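## Task

Do the same in the green crate: slip sheet flat on that crate's floor, heat sink standing on it with fins up. Then hang each tool back in its original slot, let go, and move clear of the tools. grip50 is too narrow for the heat sink, and a locked tool counts as part of the arm.

## Robot and tools

Robot: one six-joint arm (uf850) whose flange carries a tool changer. Three tools hang in a stand, 180 mm apart: grip50 (small two-finger gripper, 50 mm opening), grip85 (85 mm opening) and cup (suction). The arm picks up one tool at a time. Some loose objects may get a brief outside nudge. Nothing may leave the table.

Frames: the scene frame has its origin on the table top under the arm base, +z up, and +y to the left when facing along +x. Results report end_effector_position (m) and end_effector_quat_wxyz of the changer face center in that frame, plus velocities. The changer face has its own axes: z points out of the face, away from the arm. Tool points in face axes (mm): grip50 grip point (0, -25, 180); grip85 grip point (0, 0, 173) when closed, 13 mm closer when open; cup rim center (0, 0, 175). Both grippers close along face x.

The row (used by both motion tools): 14 numbers, each in [-1, 1], in this order: dx, dy, dz, rx, ry, rz, tool/lock, grip50_position, grip50_force_limit, grip50_speed, grip85_position, grip85_force_limit, grip85_speed, cup_suction. The first six are an offset, not a pose: a target relative to the face's measured pose at the start of the action, expressed in face axes; 1.0 equals 0.6 m or 180 degrees, and rx, ry, rz form one rotation vector. Each row in an action is measured from that same start pose, not chained. Lock: positive locks, negative unlocks, 0 keeps the last command; takes about 1 s. Gripper position: +1 fully open; grip50 pads meet near -0.65, grip85 near -0.8; -1 means close until blocked. Force limit: -1 is about 20 N, +1 about 185 N (grip50) or 235 N (grip85). Speed: -1 about 20 mm/s, +1 about 150 mm/s. cup_suction above 0.01 is on, otherwise off and vented; it persists between actions.

execute_actions(actions): a list of actions; each action is a table of up to 15 rows, one per 1/30 s step; a short table repeats its final row to fill 15 steps (0.5 s). An empty list just returns state and images. Each step the commanded pose is clipped to 70 mm and 16 degrees from the measured pose, so large offsets need several actions.

move(target, speed, blocking): target is one 14-number row, its offsets taken from the pose in the latest result that shows one. Straight path lasting 0.5 to 10 s; speed in m/s from 0.002 to 0.5 (default 0.25), rotation capped at twice that in rad/s. It does not avoid obstacles and may overshoot speed near full reach; faster moves and targets set deeper past contact press harder. blocking=false returns after 0.5 s; then only wait or stop are accepted until it ends. The "move:" line reports done, off_target, moving, held or fault, any limits (paced = clipped, held = blocked steps) and distance to target.

wait(seconds 0 to 10) lets time pass; stop brakes a running move. zoom_image(camera, region [x0, y0, x1, y1] pixels, at most 504x504) enlarges part of cam_head_left, cam_head_right, cam_high, cam_low or cam_wrist. read_manual gives licence texts only. finished_scene(scene 1 or 2) ends the scene irreversibly; call it only after the goal holds and tools are back.

Result lines: tool_id (grip50, grip85, cup, none); plate_near, locked, unlocked, in_stand, unlock_refused; tool readings show n/a until the tool is ready. object_status: 0 moving, 1 stopped while opening, 2 stopped while closing (a grip), 3 at target or pads met (also possible with thin items). position_measured in counts: about 3 is open; grip50 opening mm = (250 - count) x 0.202; grip85 about 78 = 60 mm, 130 = 40 mm, 180 = 20 mm, 230 = closed. cup_suction_measured 1 means full vacuum; cup_part_present turns 1 at 0.50. "Hand target" is the pose the controller now aims for; "pose unreachable" means the clearance check altered the command.

Taking a tool: align the face center within about 1 mm of the plate center and within about 1 degree, with face -y toward the fork's open side. When plate_near is 1, lock +1 and wait for locked 1. A gripper then cycles closed and open by itself before it is ready. Lift 10 to 30 mm (about 20), slide at least 110 mm out along face -y, then rise. Returning: reverse that path; when in_stand is 1, keep still, lock -1, wait for unlocked 1, then withdraw. Unlocking elsewhere is refused. Fork arms sit 40 to 70 mm either side of the slot center along face x, 45 mm toward the open side, tops 18 mm below a hung plate's face.

Gripping: send -1 and keep it; expect status 2. Changing the number by 0.01 or more resets status and releases settings. For the heat sink use grip85 (or the cup on a smooth flat face). The slip sheet is thin, so the cup on its flat surface may suit it; the cup pulls items up to 12 mm inward; release by placing, suction off, rising 15 mm. Unlocking the cup drops its load.

Avoid: torque faults (load limits N m: waist 54.6, shoulder 54.6, elbow 45.5, forearm roll 24.5, wrist pitch 17.2, wrist roll 17.2; a fault reverses the joint, pauses 10 s and drops the rest of the call), motor overheating (warning from 65 °C, brakes at 80 °C), drops, slams, hard pushes, and anything falling off the table.

Each tool is called after "Request:" by a JSON object that holds its "method" and its "body".

## Session

Request:
{"method": "execute_actions", "body": {"actions": []}}

Scene clock: 0.00 s.
end_effector_position=(+0.4596, +0.0200, +0.3403) locked=0 unlocked=1 plate_near=0 in_stand=0 unlock_refused=0 tool_id=none grip50_position_measured=n/a grip50_object_status=n/a grip85_position_measured=n/a grip85_object_status=n/a cup_suction_measured=n/a cup_part_present=n/a end_effector_quat_wxyz=(+0.001, +0.691, +0.722, +0.000) end_effector_velocity=(-0.000, -0.000, +0.000) end_effector_angular_velocity=(+0.000, +0.000, -0.001)
Joint positions: [-0.003 -0.271 -0.837 -0.    -0.564 -0.001]
Joint velocities: [-0.001  0.001  0.001  0.    -0.     0.   ]
Joint torques (N m, as the arm reports them, + toward a larger angle): no reading
Hand target: +0.460, +0.020, +0.340; +0.001, +0.691, +0.722, +0.000
camera_calibration (this result's frames):
cam_wrist: T_world_to_cam=[[-0.0288345, 0.999534, -0.0100221, -0.00352018], [0.946378, 0.0305259, 0.321617, -0.486881], [0.321773, -0.000211039, -0.946817, 0.223615], [0, 0, 0, 1]] pos_world=[0.388719, 0.0184282, 0.368276]

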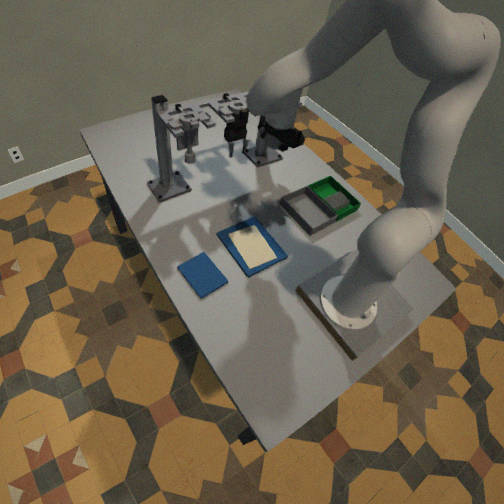

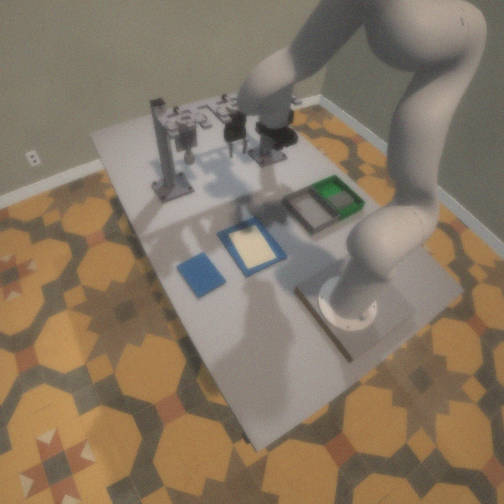

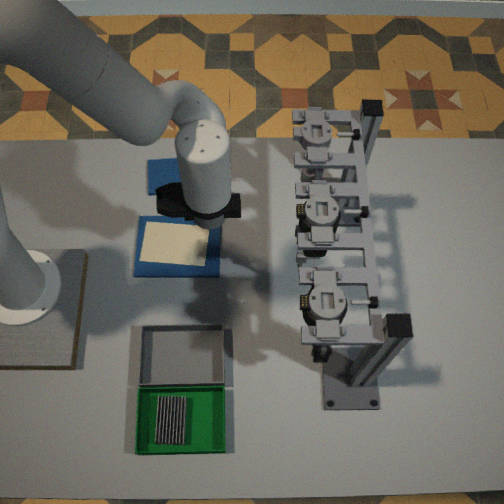

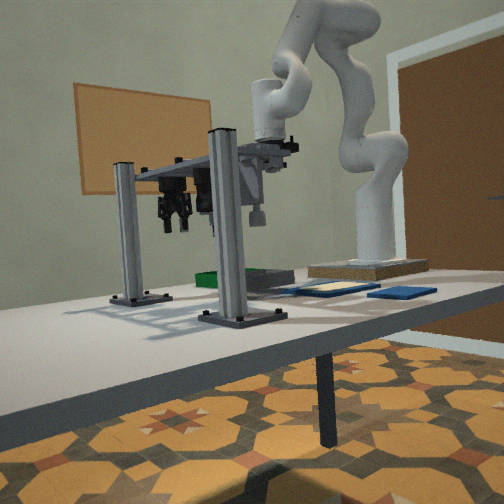

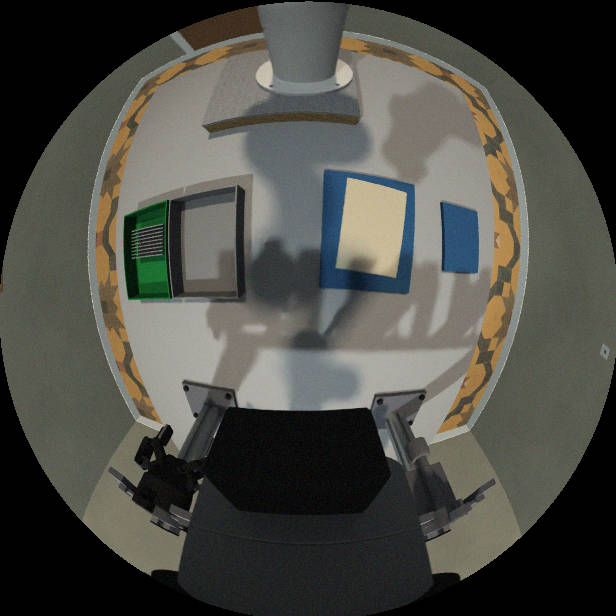

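Request:
{"method": "zoom_image", "body": {"camera": "cam_high", "region": [260,90,420,370]}}

Request:
{"method": "zoom_image", "body": {"camera": "cam_high", "region": [110,200,270,470]}}

Region (260, 90, 420, 370) of cam_high's 504x504 image, scaled by 1.800, with more detail than that image has; it fills the left 288 columns of this view, and the rest is white.

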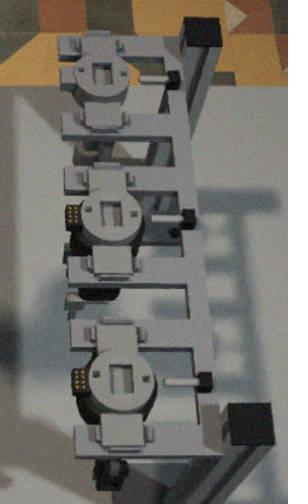

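Region (110, 200, 270, 470) of cam_high's 504x504 image, scaled by 1.867, with more detail than that image has; it fills the left 299 columns of this view, and the rest is white.

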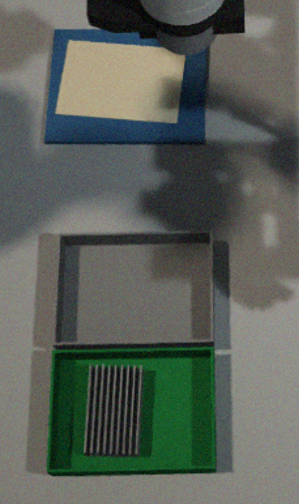

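Request:
{"method": "move", "body": {"target": [-0.12,0.1,-0.11,0,0,0,0,0,0,0,0,0,0,0]}}

Request:
{"method": "move", "body": {"target": [-0.1996,0.2287,0.028,0,0,0.0161,0,0,0,0,0,0,0,0]}}

Request:
{"method": "zoom_image", "body": {"camera": "cam_wrist", "region": [150,270,470,450]}}

Scene clock: 3.53 s.
end_effector_position=(+0.5223, -0.0492, +0.4062) locked=0 unlocked=1 plate_near=0 in_stand=0 unlock_refused=0 tool_id=none grip50_position_measured=n/a grip50_object_status=n/a grip85_position_measured=n/a grip85_object_status=n/a cup_suction_measured=n/a cup_part_present=n/a end_effector_quat_wxyz=(+0.001, +0.691, +0.723, -0.000) end_effector_velocity=(+0.001, -0.002, +0.000) end_effector_angular_velocity=(+0.000, +0.001, -0.001)
Joint positions: [-0.14  -0.321 -1.076 -0.    -0.753 -0.139]
Joint velocities: [-0.003 -0.003 -0.005  0.    -0.003 -0.002]
Joint torques (N m, as the arm reports them, + toward a larger angle): [  1.4   48.87 -28.78   0.39  -0.18   0.3 ]
Hand target: +0.522, -0.049, +0.406; +0.001, +0.691, +0.722, -0.000
Off the commanded pose: 0.000 m, 0 deg.
move: done
camera_calibration (this result's frames):
cam_wrist: T_world_to_cam=[[-0.0289983, 0.999526, -0.010358, 0.0683142], [0.946522, 0.0307888, 0.321167, -0.565153], [0.321333, -0.000490766, -0.946966, 0.266128], [0, 0, 0, 1]] pos_world=[0.451395, -0.0507509, 0.43423]

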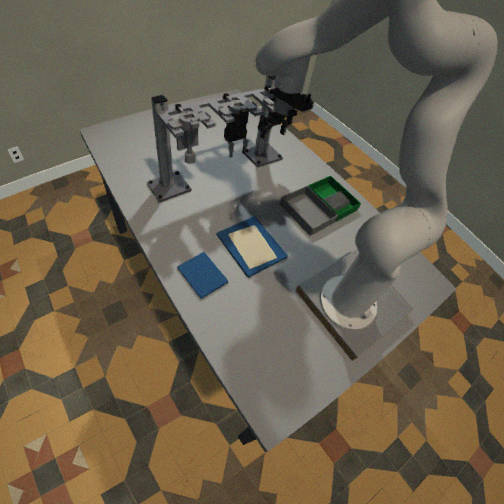

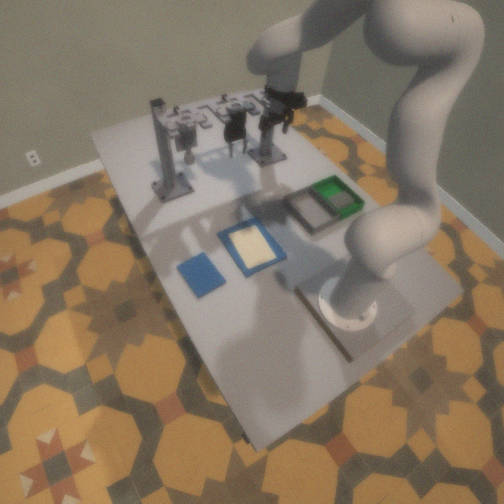

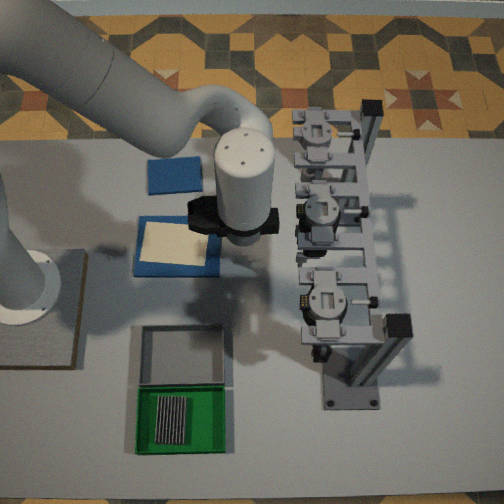

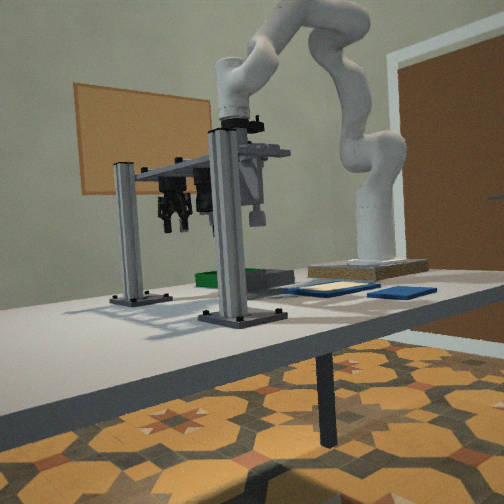

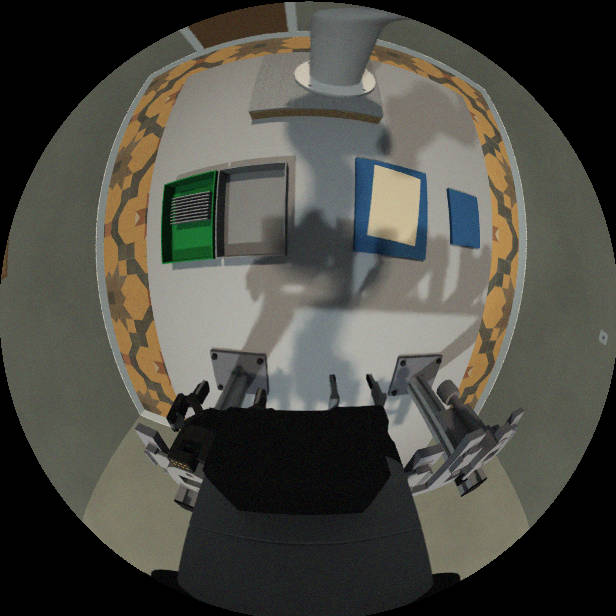

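Scene clock: 4.77 s.
end_effector_position=(+0.6641, -0.1629, +0.3897) locked=0 unlocked=1 plate_near=0 in_stand=0 unlock_refused=0 tool_id=none grip50_position_measured=n/a grip50_object_status=n/a grip85_position_measured=n/a grip85_object_status=n/a cup_suction_measured=n/a cup_part_present=n/a end_effector_quat_wxyz=(+0.001, +0.709, +0.705, -0.000) end_effector_velocity=(+0.001, -0.002, -0.001) end_effector_angular_velocity=(+0.000, +0.001, -0.002)
Joint positions: [-0.287 -0.718 -1.617 -0.    -0.897 -0.235]
Joint velocities: [-0.002 -0.006 -0.007  0.    -0.002 -0.   ]
Joint torques (N m, as the arm reports them, + toward a larger angle): [  2.21  69.21 -29.8    0.51  -0.06   0.29]
Hand target: +0.664, -0.163, +0.390; +0.001, +0.709, +0.705, -0.000
Off the commanded pose: 0.001 m, 0 deg.
move: done
camera_calibration (this result's frames):
cam_wrist: T_world_to_cam=[[0.0214052, 0.999714, -0.0106812, 0.152573], [0.946829, -0.01684, 0.321295, -0.698665], [0.321024, -0.0169907, -0.946919, 0.202347], [0, 0, 0, 1]] pos_world=[0.593293, -0.160857, 0.417714]

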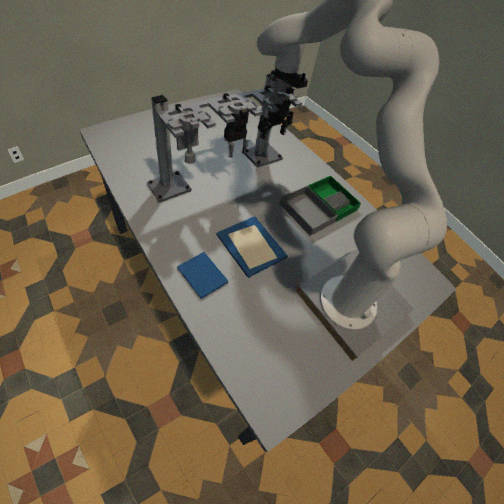

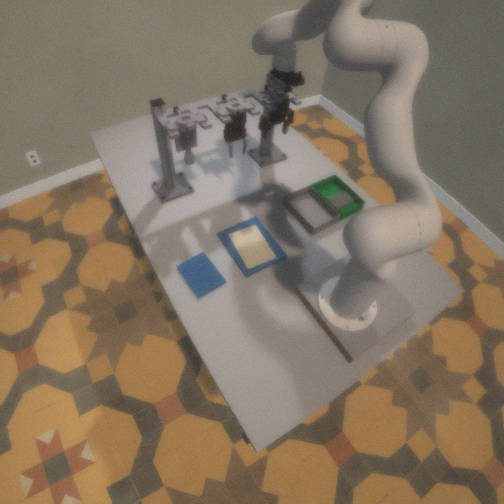

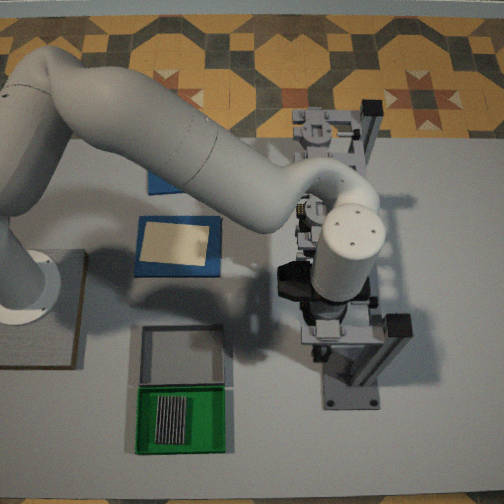

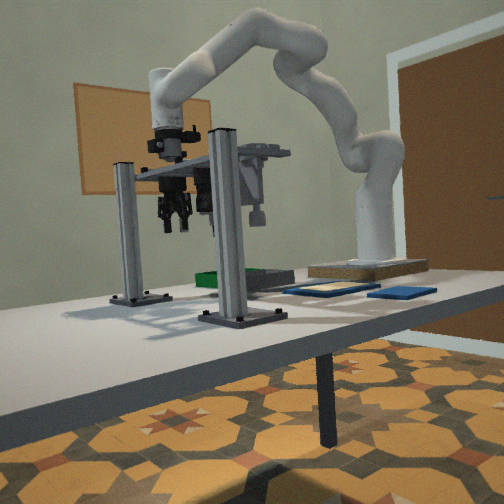

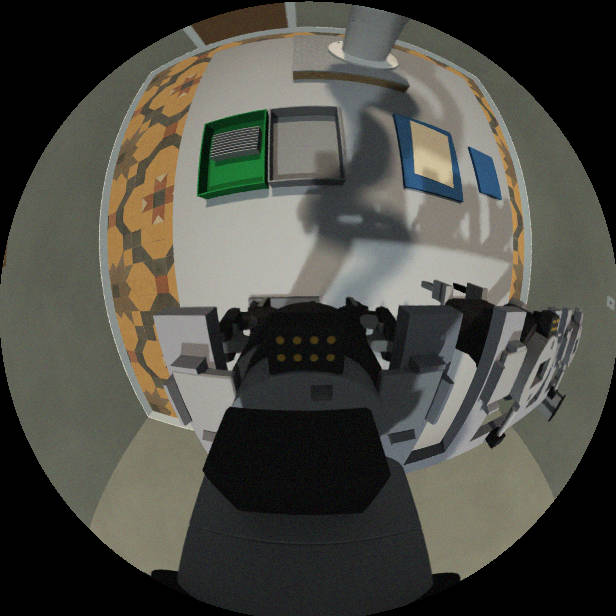

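Region (150, 270, 470, 450) of cam_wrist's 616x616 image, scaled by 1.575, with more detail than that image has; it fills the top 284 rows of this view, and the rest is white.

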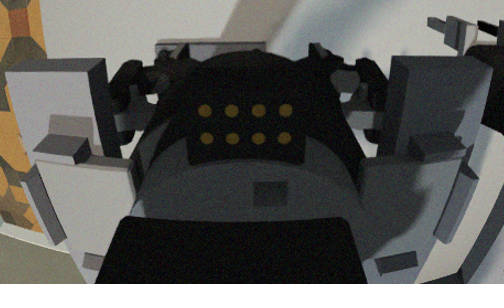

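Request:
{"method": "move", "body": {"target": [0.0003,0,0.034,0,0,0,0,0,0,0,1,0,0,0], "speed": 0.015}}

Scene clock: 6.47 s.
end_effector_position=(+0.6642, -0.1628, +0.3694) locked=0 unlocked=1 plate_near=0 in_stand=0 unlock_refused=0 tool_id=none grip50_position_measured=n/a grip50_object_status=n/a grip85_position_measured=n/a grip85_object_status=n/a cup_suction_measured=n/a cup_part_present=n/a end_effector_quat_wxyz=(+0.001, +0.709, +0.705, -0.000) end_effector_velocity=(+0.000, +0.001, -0.001) end_effector_angular_velocity=(-0.000, -0.001, +0.001)
Joint positions: [-0.286 -0.738 -1.6   -0.    -0.861 -0.234]
Joint velocities: [ 0.001 -0.001 -0.     0.     0.002  0.   ]
Joint torques (N m, as the arm reports them, + toward a larger angle): [  1.54  69.33 -29.85   0.54  -0.12   0.23]
Hand target: +0.664, -0.163, +0.369; +0.001, +0.709, +0.705, -0.000
Off the commanded pose: 0.000 m, 0 deg.
move: done
camera_calibration (this result's frames):
cam_wrist: T_world_to_cam=[[0.021399, 0.999714, -0.0106731, 0.152216], [0.946832, -0.016837, 0.321287, -0.692144], [0.321016, -0.0169809, -0.946922, 0.183109], [0, 0, 0, 1]] pos_world=[0.593306, -0.160717, 0.397391]

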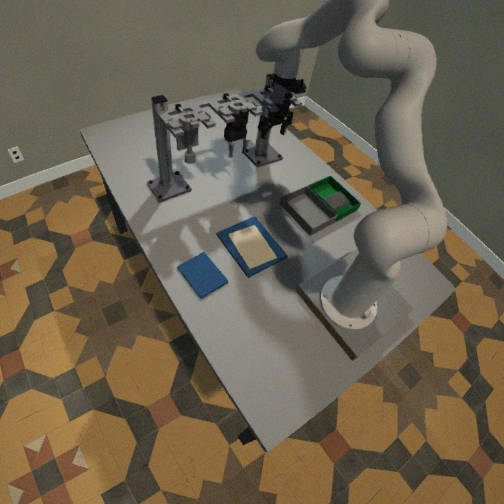

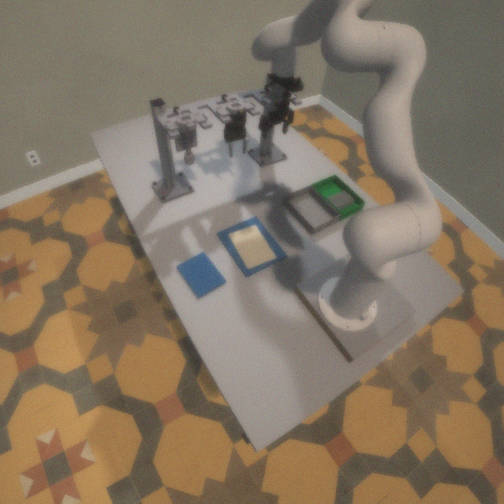

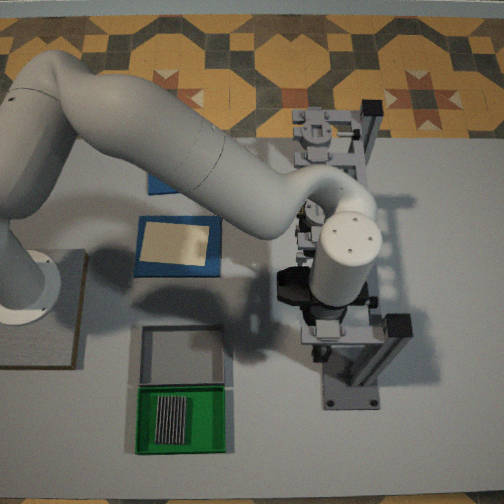

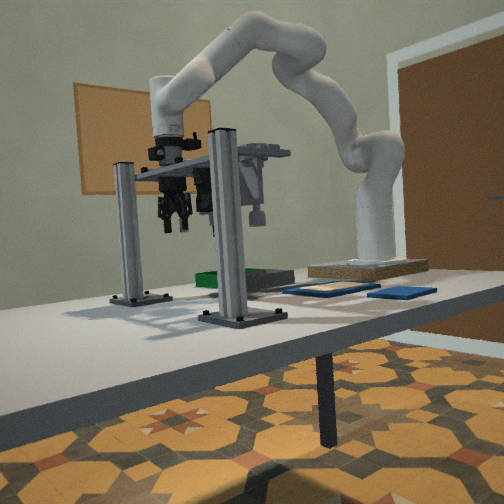

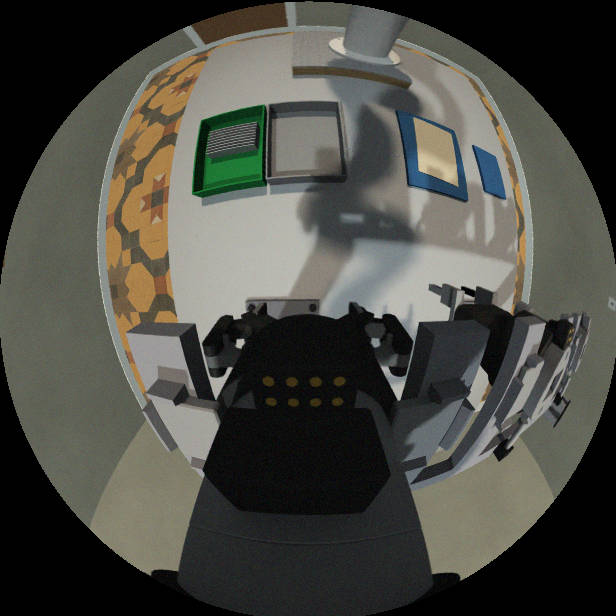

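Request:
{"method": "move", "body": {"target": [0,0,0.013,0,0,0,0,0,0,0,1,0,0,0], "speed": 0.012}}

Scene clock: 7.43 s.
end_effector_position=(+0.6643, -0.1628, +0.3622) locked=0 unlocked=1 plate_near=1 in_stand=1 unlock_refused=0 tool_id=none grip50_position_measured=n/a grip50_object_status=n/a grip85_position_measured=n/a grip85_object_status=n/a cup_suction_measured=n/a cup_part_present=n/a end_effector_quat_wxyz=(+0.002, +0.709, +0.705, -0.000) end_effector_velocity=(+0.000, +0.000, +0.000) end_effector_angular_velocity=(-0.000, -0.002, -0.000)
Joint positions: [-0.286 -0.745 -1.595 -0.    -0.847 -0.235]
Joint velocities: [0.    0.    0.    0.    0.002 0.   ]
Joint torques (N m, as the arm reports them, + toward a larger angle): [  1.16  62.41 -26.65   0.39   0.06   0.2 ]
Hand target: +0.664, -0.163, +0.362; +0.001, +0.709, +0.705, -0.000
Off the commanded pose: 0.001 m, 0 deg.
move: done
camera_calibration (this result's frames):
cam_wrist: T_world_to_cam=[[0.0214114, 0.999712, -0.0108564, 0.152265], [0.946552, -0.0167748, 0.322116, -0.690114], [0.321841, -0.0171731, -0.946638, 0.17561], [0, 0, 0, 1]] pos_world=[0.593449, -0.160781, 0.390188]

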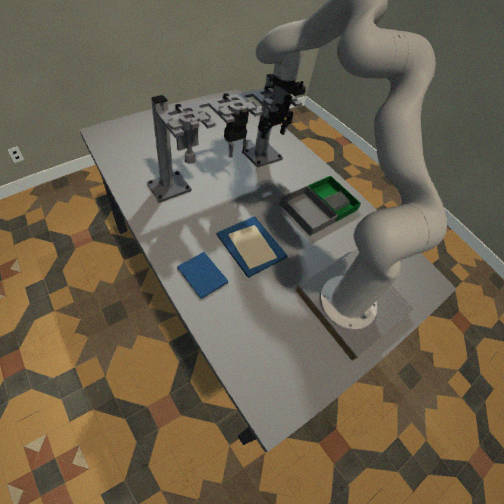

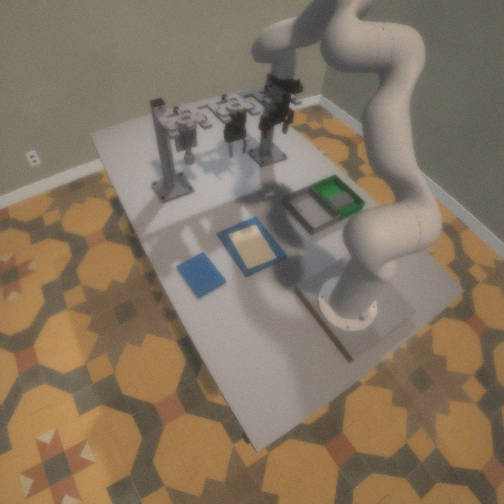

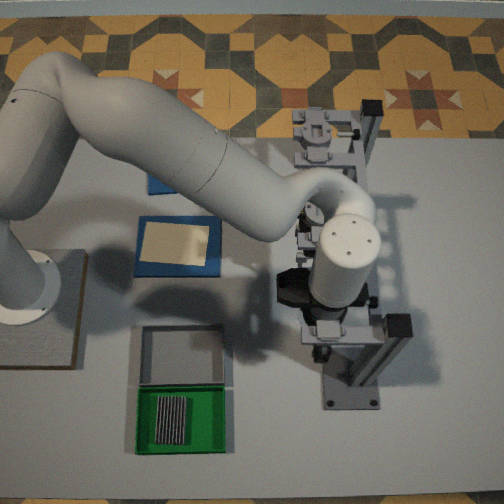

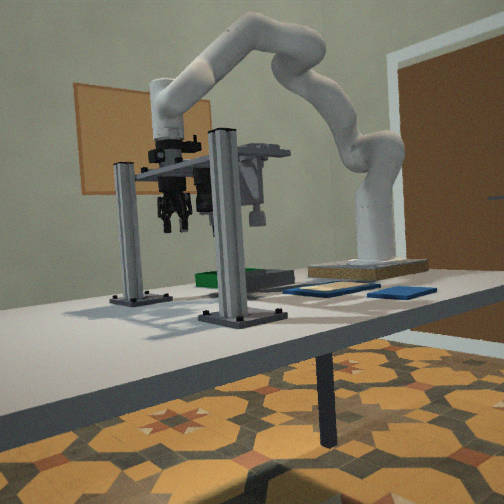

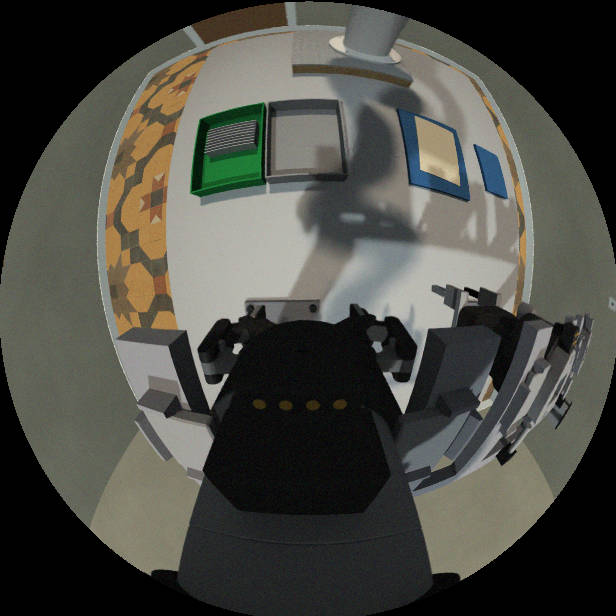

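Request:
{"method": "execute_actions", "body": {"actions": [[[0,0,0,0,0,0,1,0,0,0,1,0,0,0]],[[0,0,0,0,0,0,1,0,0,0,1,0,0,0]],[[0,0,0,0,0,0,1,0,0,0,1,0,0,0]]]}}

Request:
{"method": "move", "body": {"target": [0,0,-0.033,0,0,0,0,0,0,0,1,0,0,0], "speed": 0.06}}

Request:
{"method": "move", "body": {"target": [0,-0.2167,0,0,0,0,0,0,0,0,1,0,0,0], "speed": 0.15}}

Request:
{"method": "move", "body": {"target": [-0.24,-0.275,0.187,0,0,0.503,0,0,0,0,0.85,0,0,0], "speed": 0.35}}

Scene clock: 9.30 s.
end_effector_position=(+0.6645, -0.1628, +0.3624) locked=1 unlocked=0 plate_near=1 in_stand=1 unlock_refused=0 tool_id=grip85 grip50_position_measured=n/a grip50_object_status=n/a grip85_position_measured=n/a grip85_object_status=n/a cup_suction_measured=n/a cup_part_present=n/a end_effector_quat_wxyz=(+0.002, +0.709, +0.705, +0.000) end_effector_velocity=(-0.000, +0.000, -0.000) end_effector_angular_velocity=(+0.000, +0.000, +0.001)
Joint positions: [-0.286 -0.745 -1.595 -0.    -0.847 -0.234]
Joint velocities: [ 0. -0.  0. -0. -0. -0.]
Joint torques (N m, as the arm reports them, + toward a larger angle): [  1.54  70.55 -29.32  -0.25  -0.36   0.16]
Hand target: +0.664, -0.163, +0.362; +0.002, +0.709, +0.705, +0.000
Off the commanded pose: 0.000 m, 0 deg.
camera_calibration (this result's frames):
cam_wrist: T_world_to_cam=[[0.0214754, 0.999709, -0.011012, 0.152291], [0.946308, -0.0167723, 0.322831, -0.690422], [0.322552, -0.0173537, -0.946393, 0.175135], [0, 0, 0, 1]] pos_world=[0.593591, -0.160787, 0.390313]

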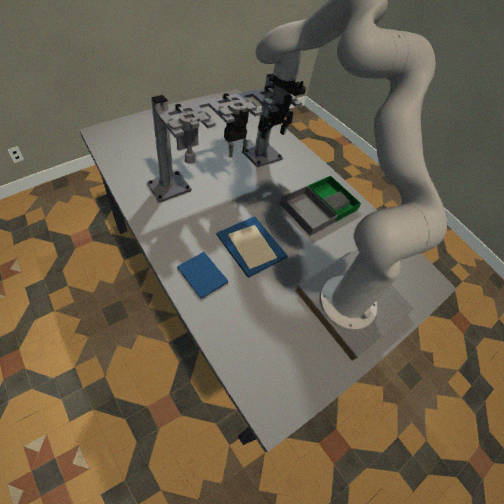

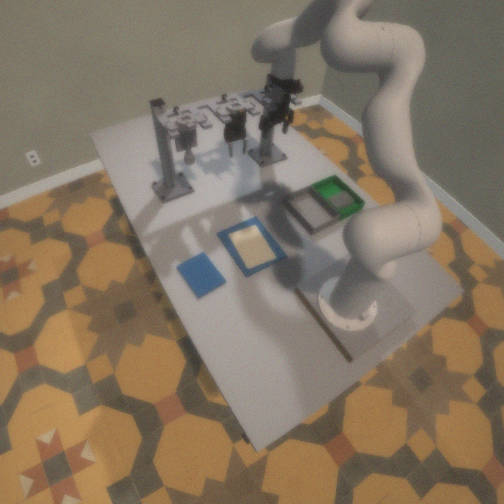

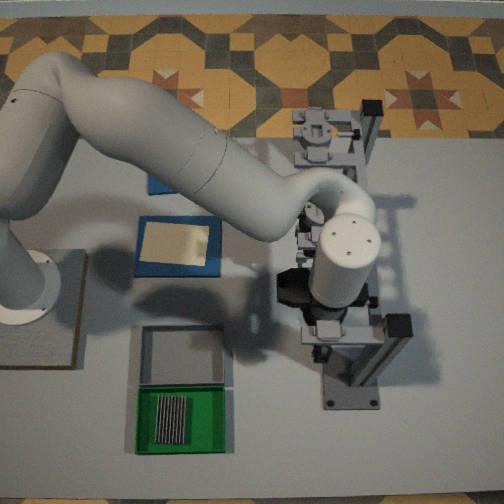

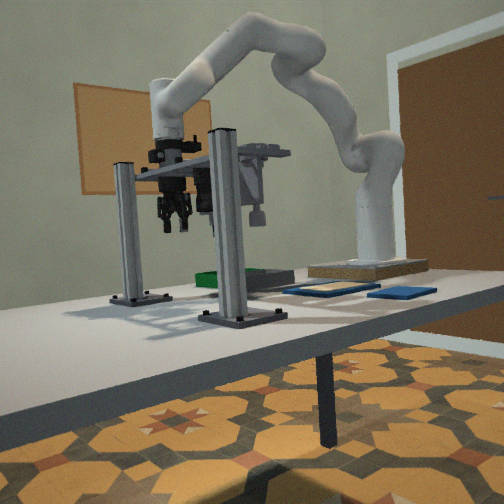

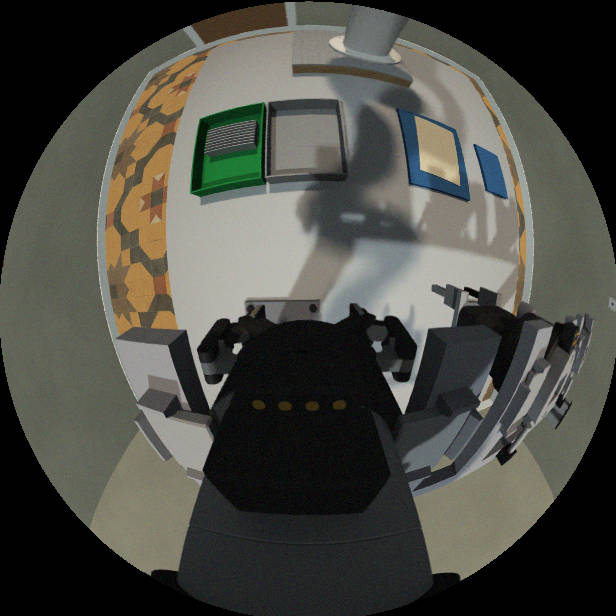

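Scene clock: 10.07 s.
end_effector_position=(+0.6644, -0.1628, +0.3819) locked=1 unlocked=0 plate_near=1 in_stand=0 unlock_refused=0 tool_id=grip85 grip50_position_measured=n/a grip50_object_status=n/a grip85_position_measured=n/a grip85_object_status=n/a cup_suction_measured=n/a cup_part_present=n/a end_effector_quat_wxyz=(+0.002, +0.709, +0.705, +0.000) end_effector_velocity=(+0.000, -0.000, +0.001) end_effector_angular_velocity=(-0.000, -0.000, +0.000)
Joint positions: [-0.286 -0.725 -1.61  -0.    -0.882 -0.234]
Joint velocities: [-0.001  0.001 -0.002 -0.    -0.002 -0.001]
Joint torques (N m, as the arm reports them, + toward a larger angle): [  1.37  82.2  -37.65   0.42  -0.13   0.31]
Hand target: +0.664, -0.163, +0.382; +0.002, +0.709, +0.705, +0.000
Off the commanded pose: 0.000 m, 0 deg.
move: done
camera_calibration (this result's frames):
cam_wrist: T_world_to_cam=[[0.0214551, 0.99971, -0.0109407, 0.152438], [0.946434, -0.0167828, 0.32246, -0.696563], [0.322183, -0.0172731, -0.94652, 0.193967], [0, 0, 0, 1]] pos_world=[0.593487, -0.160734, 0.409876]

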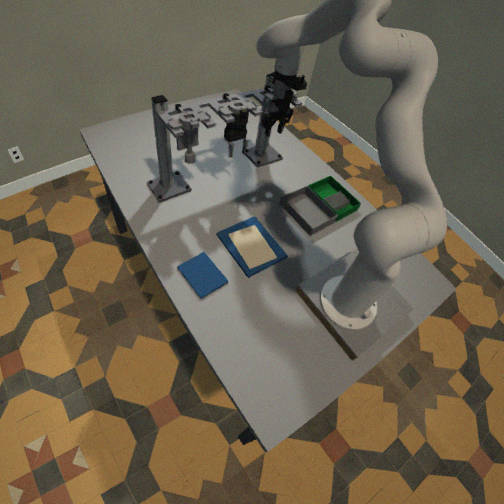

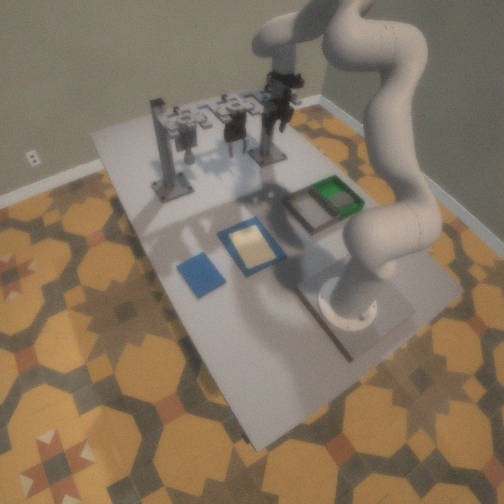

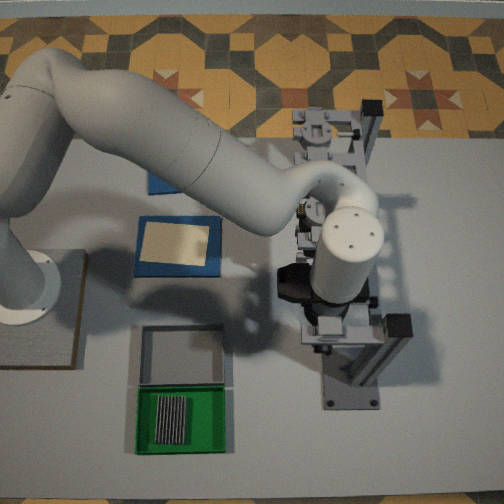

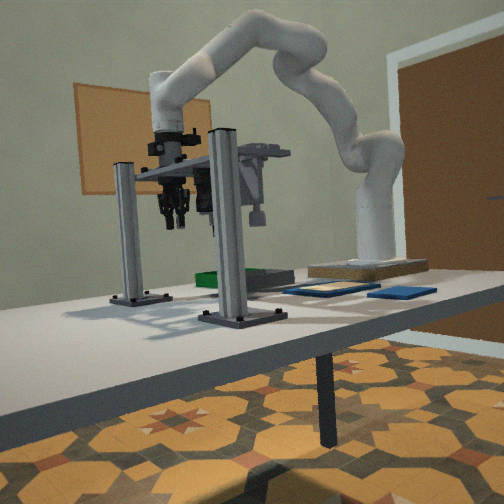

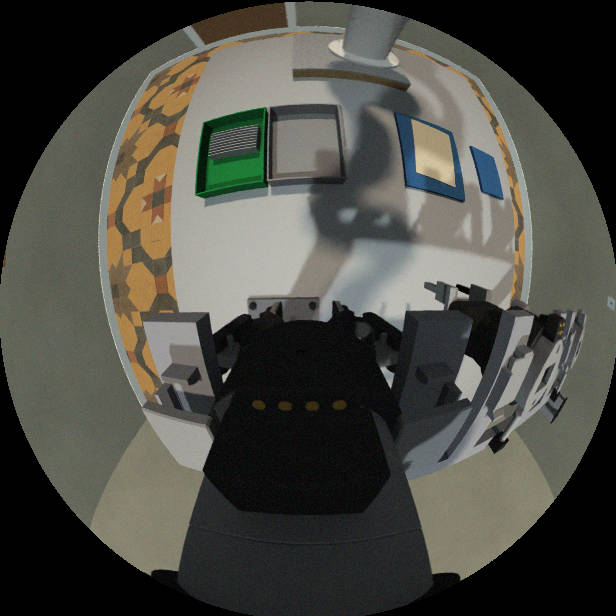

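Scene clock: 11.37 s.
end_effector_position=(+0.5347, -0.1618, +0.3818) locked=1 unlocked=0 plate_near=1 in_stand=0 unlock_refused=0 tool_id=grip85 grip50_position_measured=n/a grip50_object_status=n/a grip85_position_measured=n/a grip85_object_status=n/a cup_suction_measured=n/a cup_part_present=n/a end_effector_quat_wxyz=(+0.002, +0.709, +0.705, +0.000) end_effector_velocity=(-0.002, -0.000, +0.000) end_effector_angular_velocity=(-0.000, +0.000, +0.000)
Joint positions: [-0.34  -0.428 -1.159 -0.    -0.728 -0.288]
Joint velocities: [-0.001  0.004  0.005 -0.     0.001 -0.001]
Joint torques (N m, as the arm reports them, + toward a larger angle): [  1.89  64.35 -35.17   0.34  -0.08   0.33]
Hand target: +0.534, -0.162, +0.382; +0.002, +0.709, +0.705, -0.000
Off the commanded pose: 0.000 m, 0 deg.
move: done
camera_calibration (this result's frames):
cam_wrist: T_world_to_cam=[[0.0213775, 0.99971, -0.0110977, 0.154371], [0.946371, -0.0166552, 0.322653, -0.573799], [0.322374, -0.0174001, -0.946452, 0.235465], [0, 0, 0, 1]] pos_world=[0.463819, -0.159786, 0.409707]

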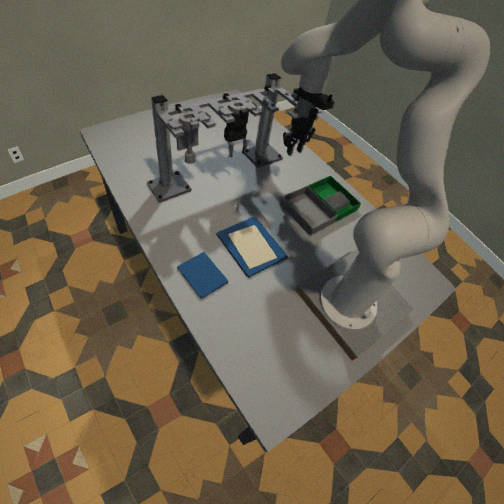

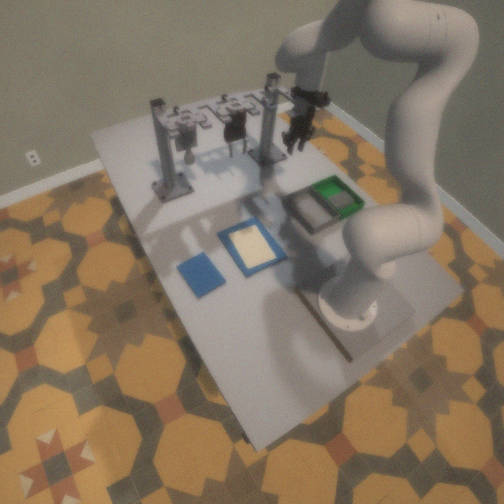

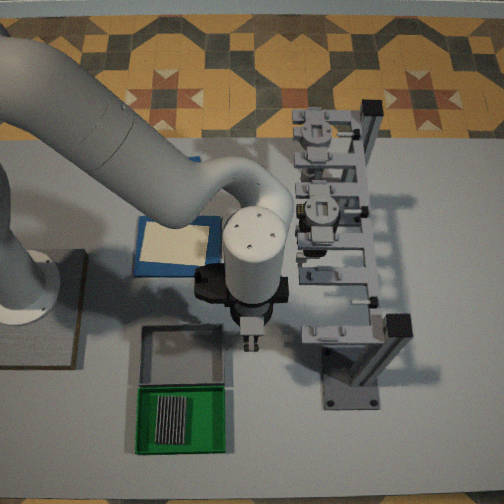

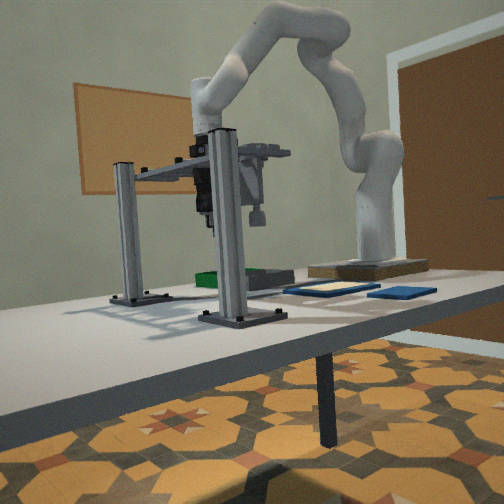

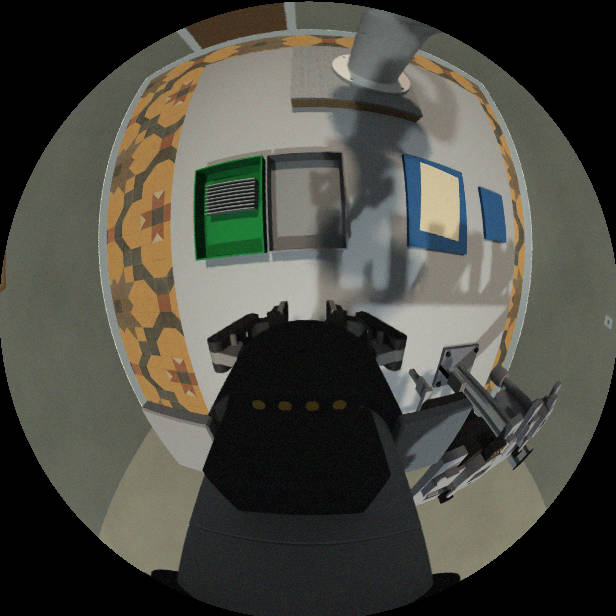

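Scene clock: 14.07 s.
end_effector_position=(+0.3689, -0.3051, +0.2698) locked=1 unlocked=0 plate_near=1 in_stand=0 unlock_refused=0 tool_id=grip85 grip50_position_measured=n/a grip50_object_status=n/a grip85_position_measured=22 grip85_object_status=3 cup_suction_measured=n/a cup_part_present=n/a end_effector_quat_wxyz=(+0.002, +1.000, -0.007, +0.001) end_effector_velocity=(-0.001, -0.001, -0.001) end_effector_angular_velocity=(-0.001, +0.002, -0.009)
Joint positions: [-0.737 -0.442 -0.864  0.001 -0.419  0.892]
Joint velocities: [-0.002 -0.002  0.    -0.005  0.001  0.012]
Joint torques (N m, as the arm reports them, + toward a larger angle): [  1.47  58.1  -28.44   0.09  -0.12   0.27]
Hand target: +0.369, -0.305, +0.270; +0.002, +1.000, -0.008, +0.001
Off the commanded pose: 0.000 m, 0 deg.
move: done
camera_calibration (this result's frames):
cam_wrist: T_world_to_cam=[[0.999541, -0.0297732, -0.00559671, -0.376517], [-0.026368, -0.945972, 0.323174, -0.307908], [-0.0149163, -0.322878, -0.946323, 0.211585], [0, 0, 0, 1]] pos_world=[0.371381, -0.234167, 0.297628]

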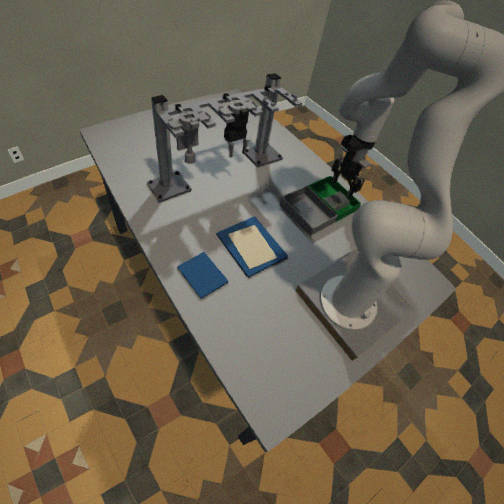

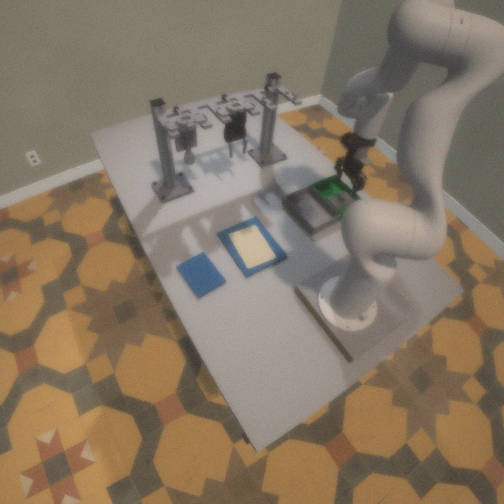

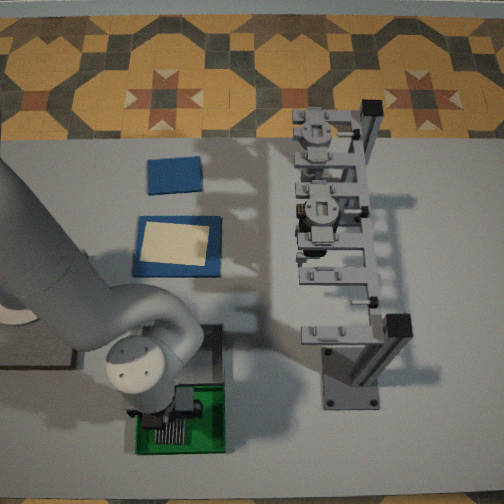

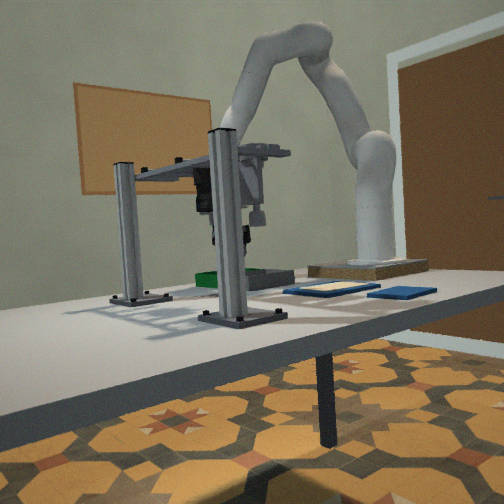

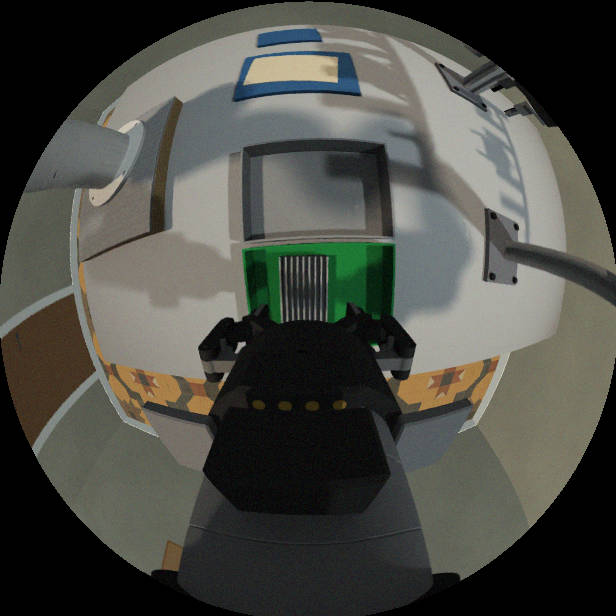

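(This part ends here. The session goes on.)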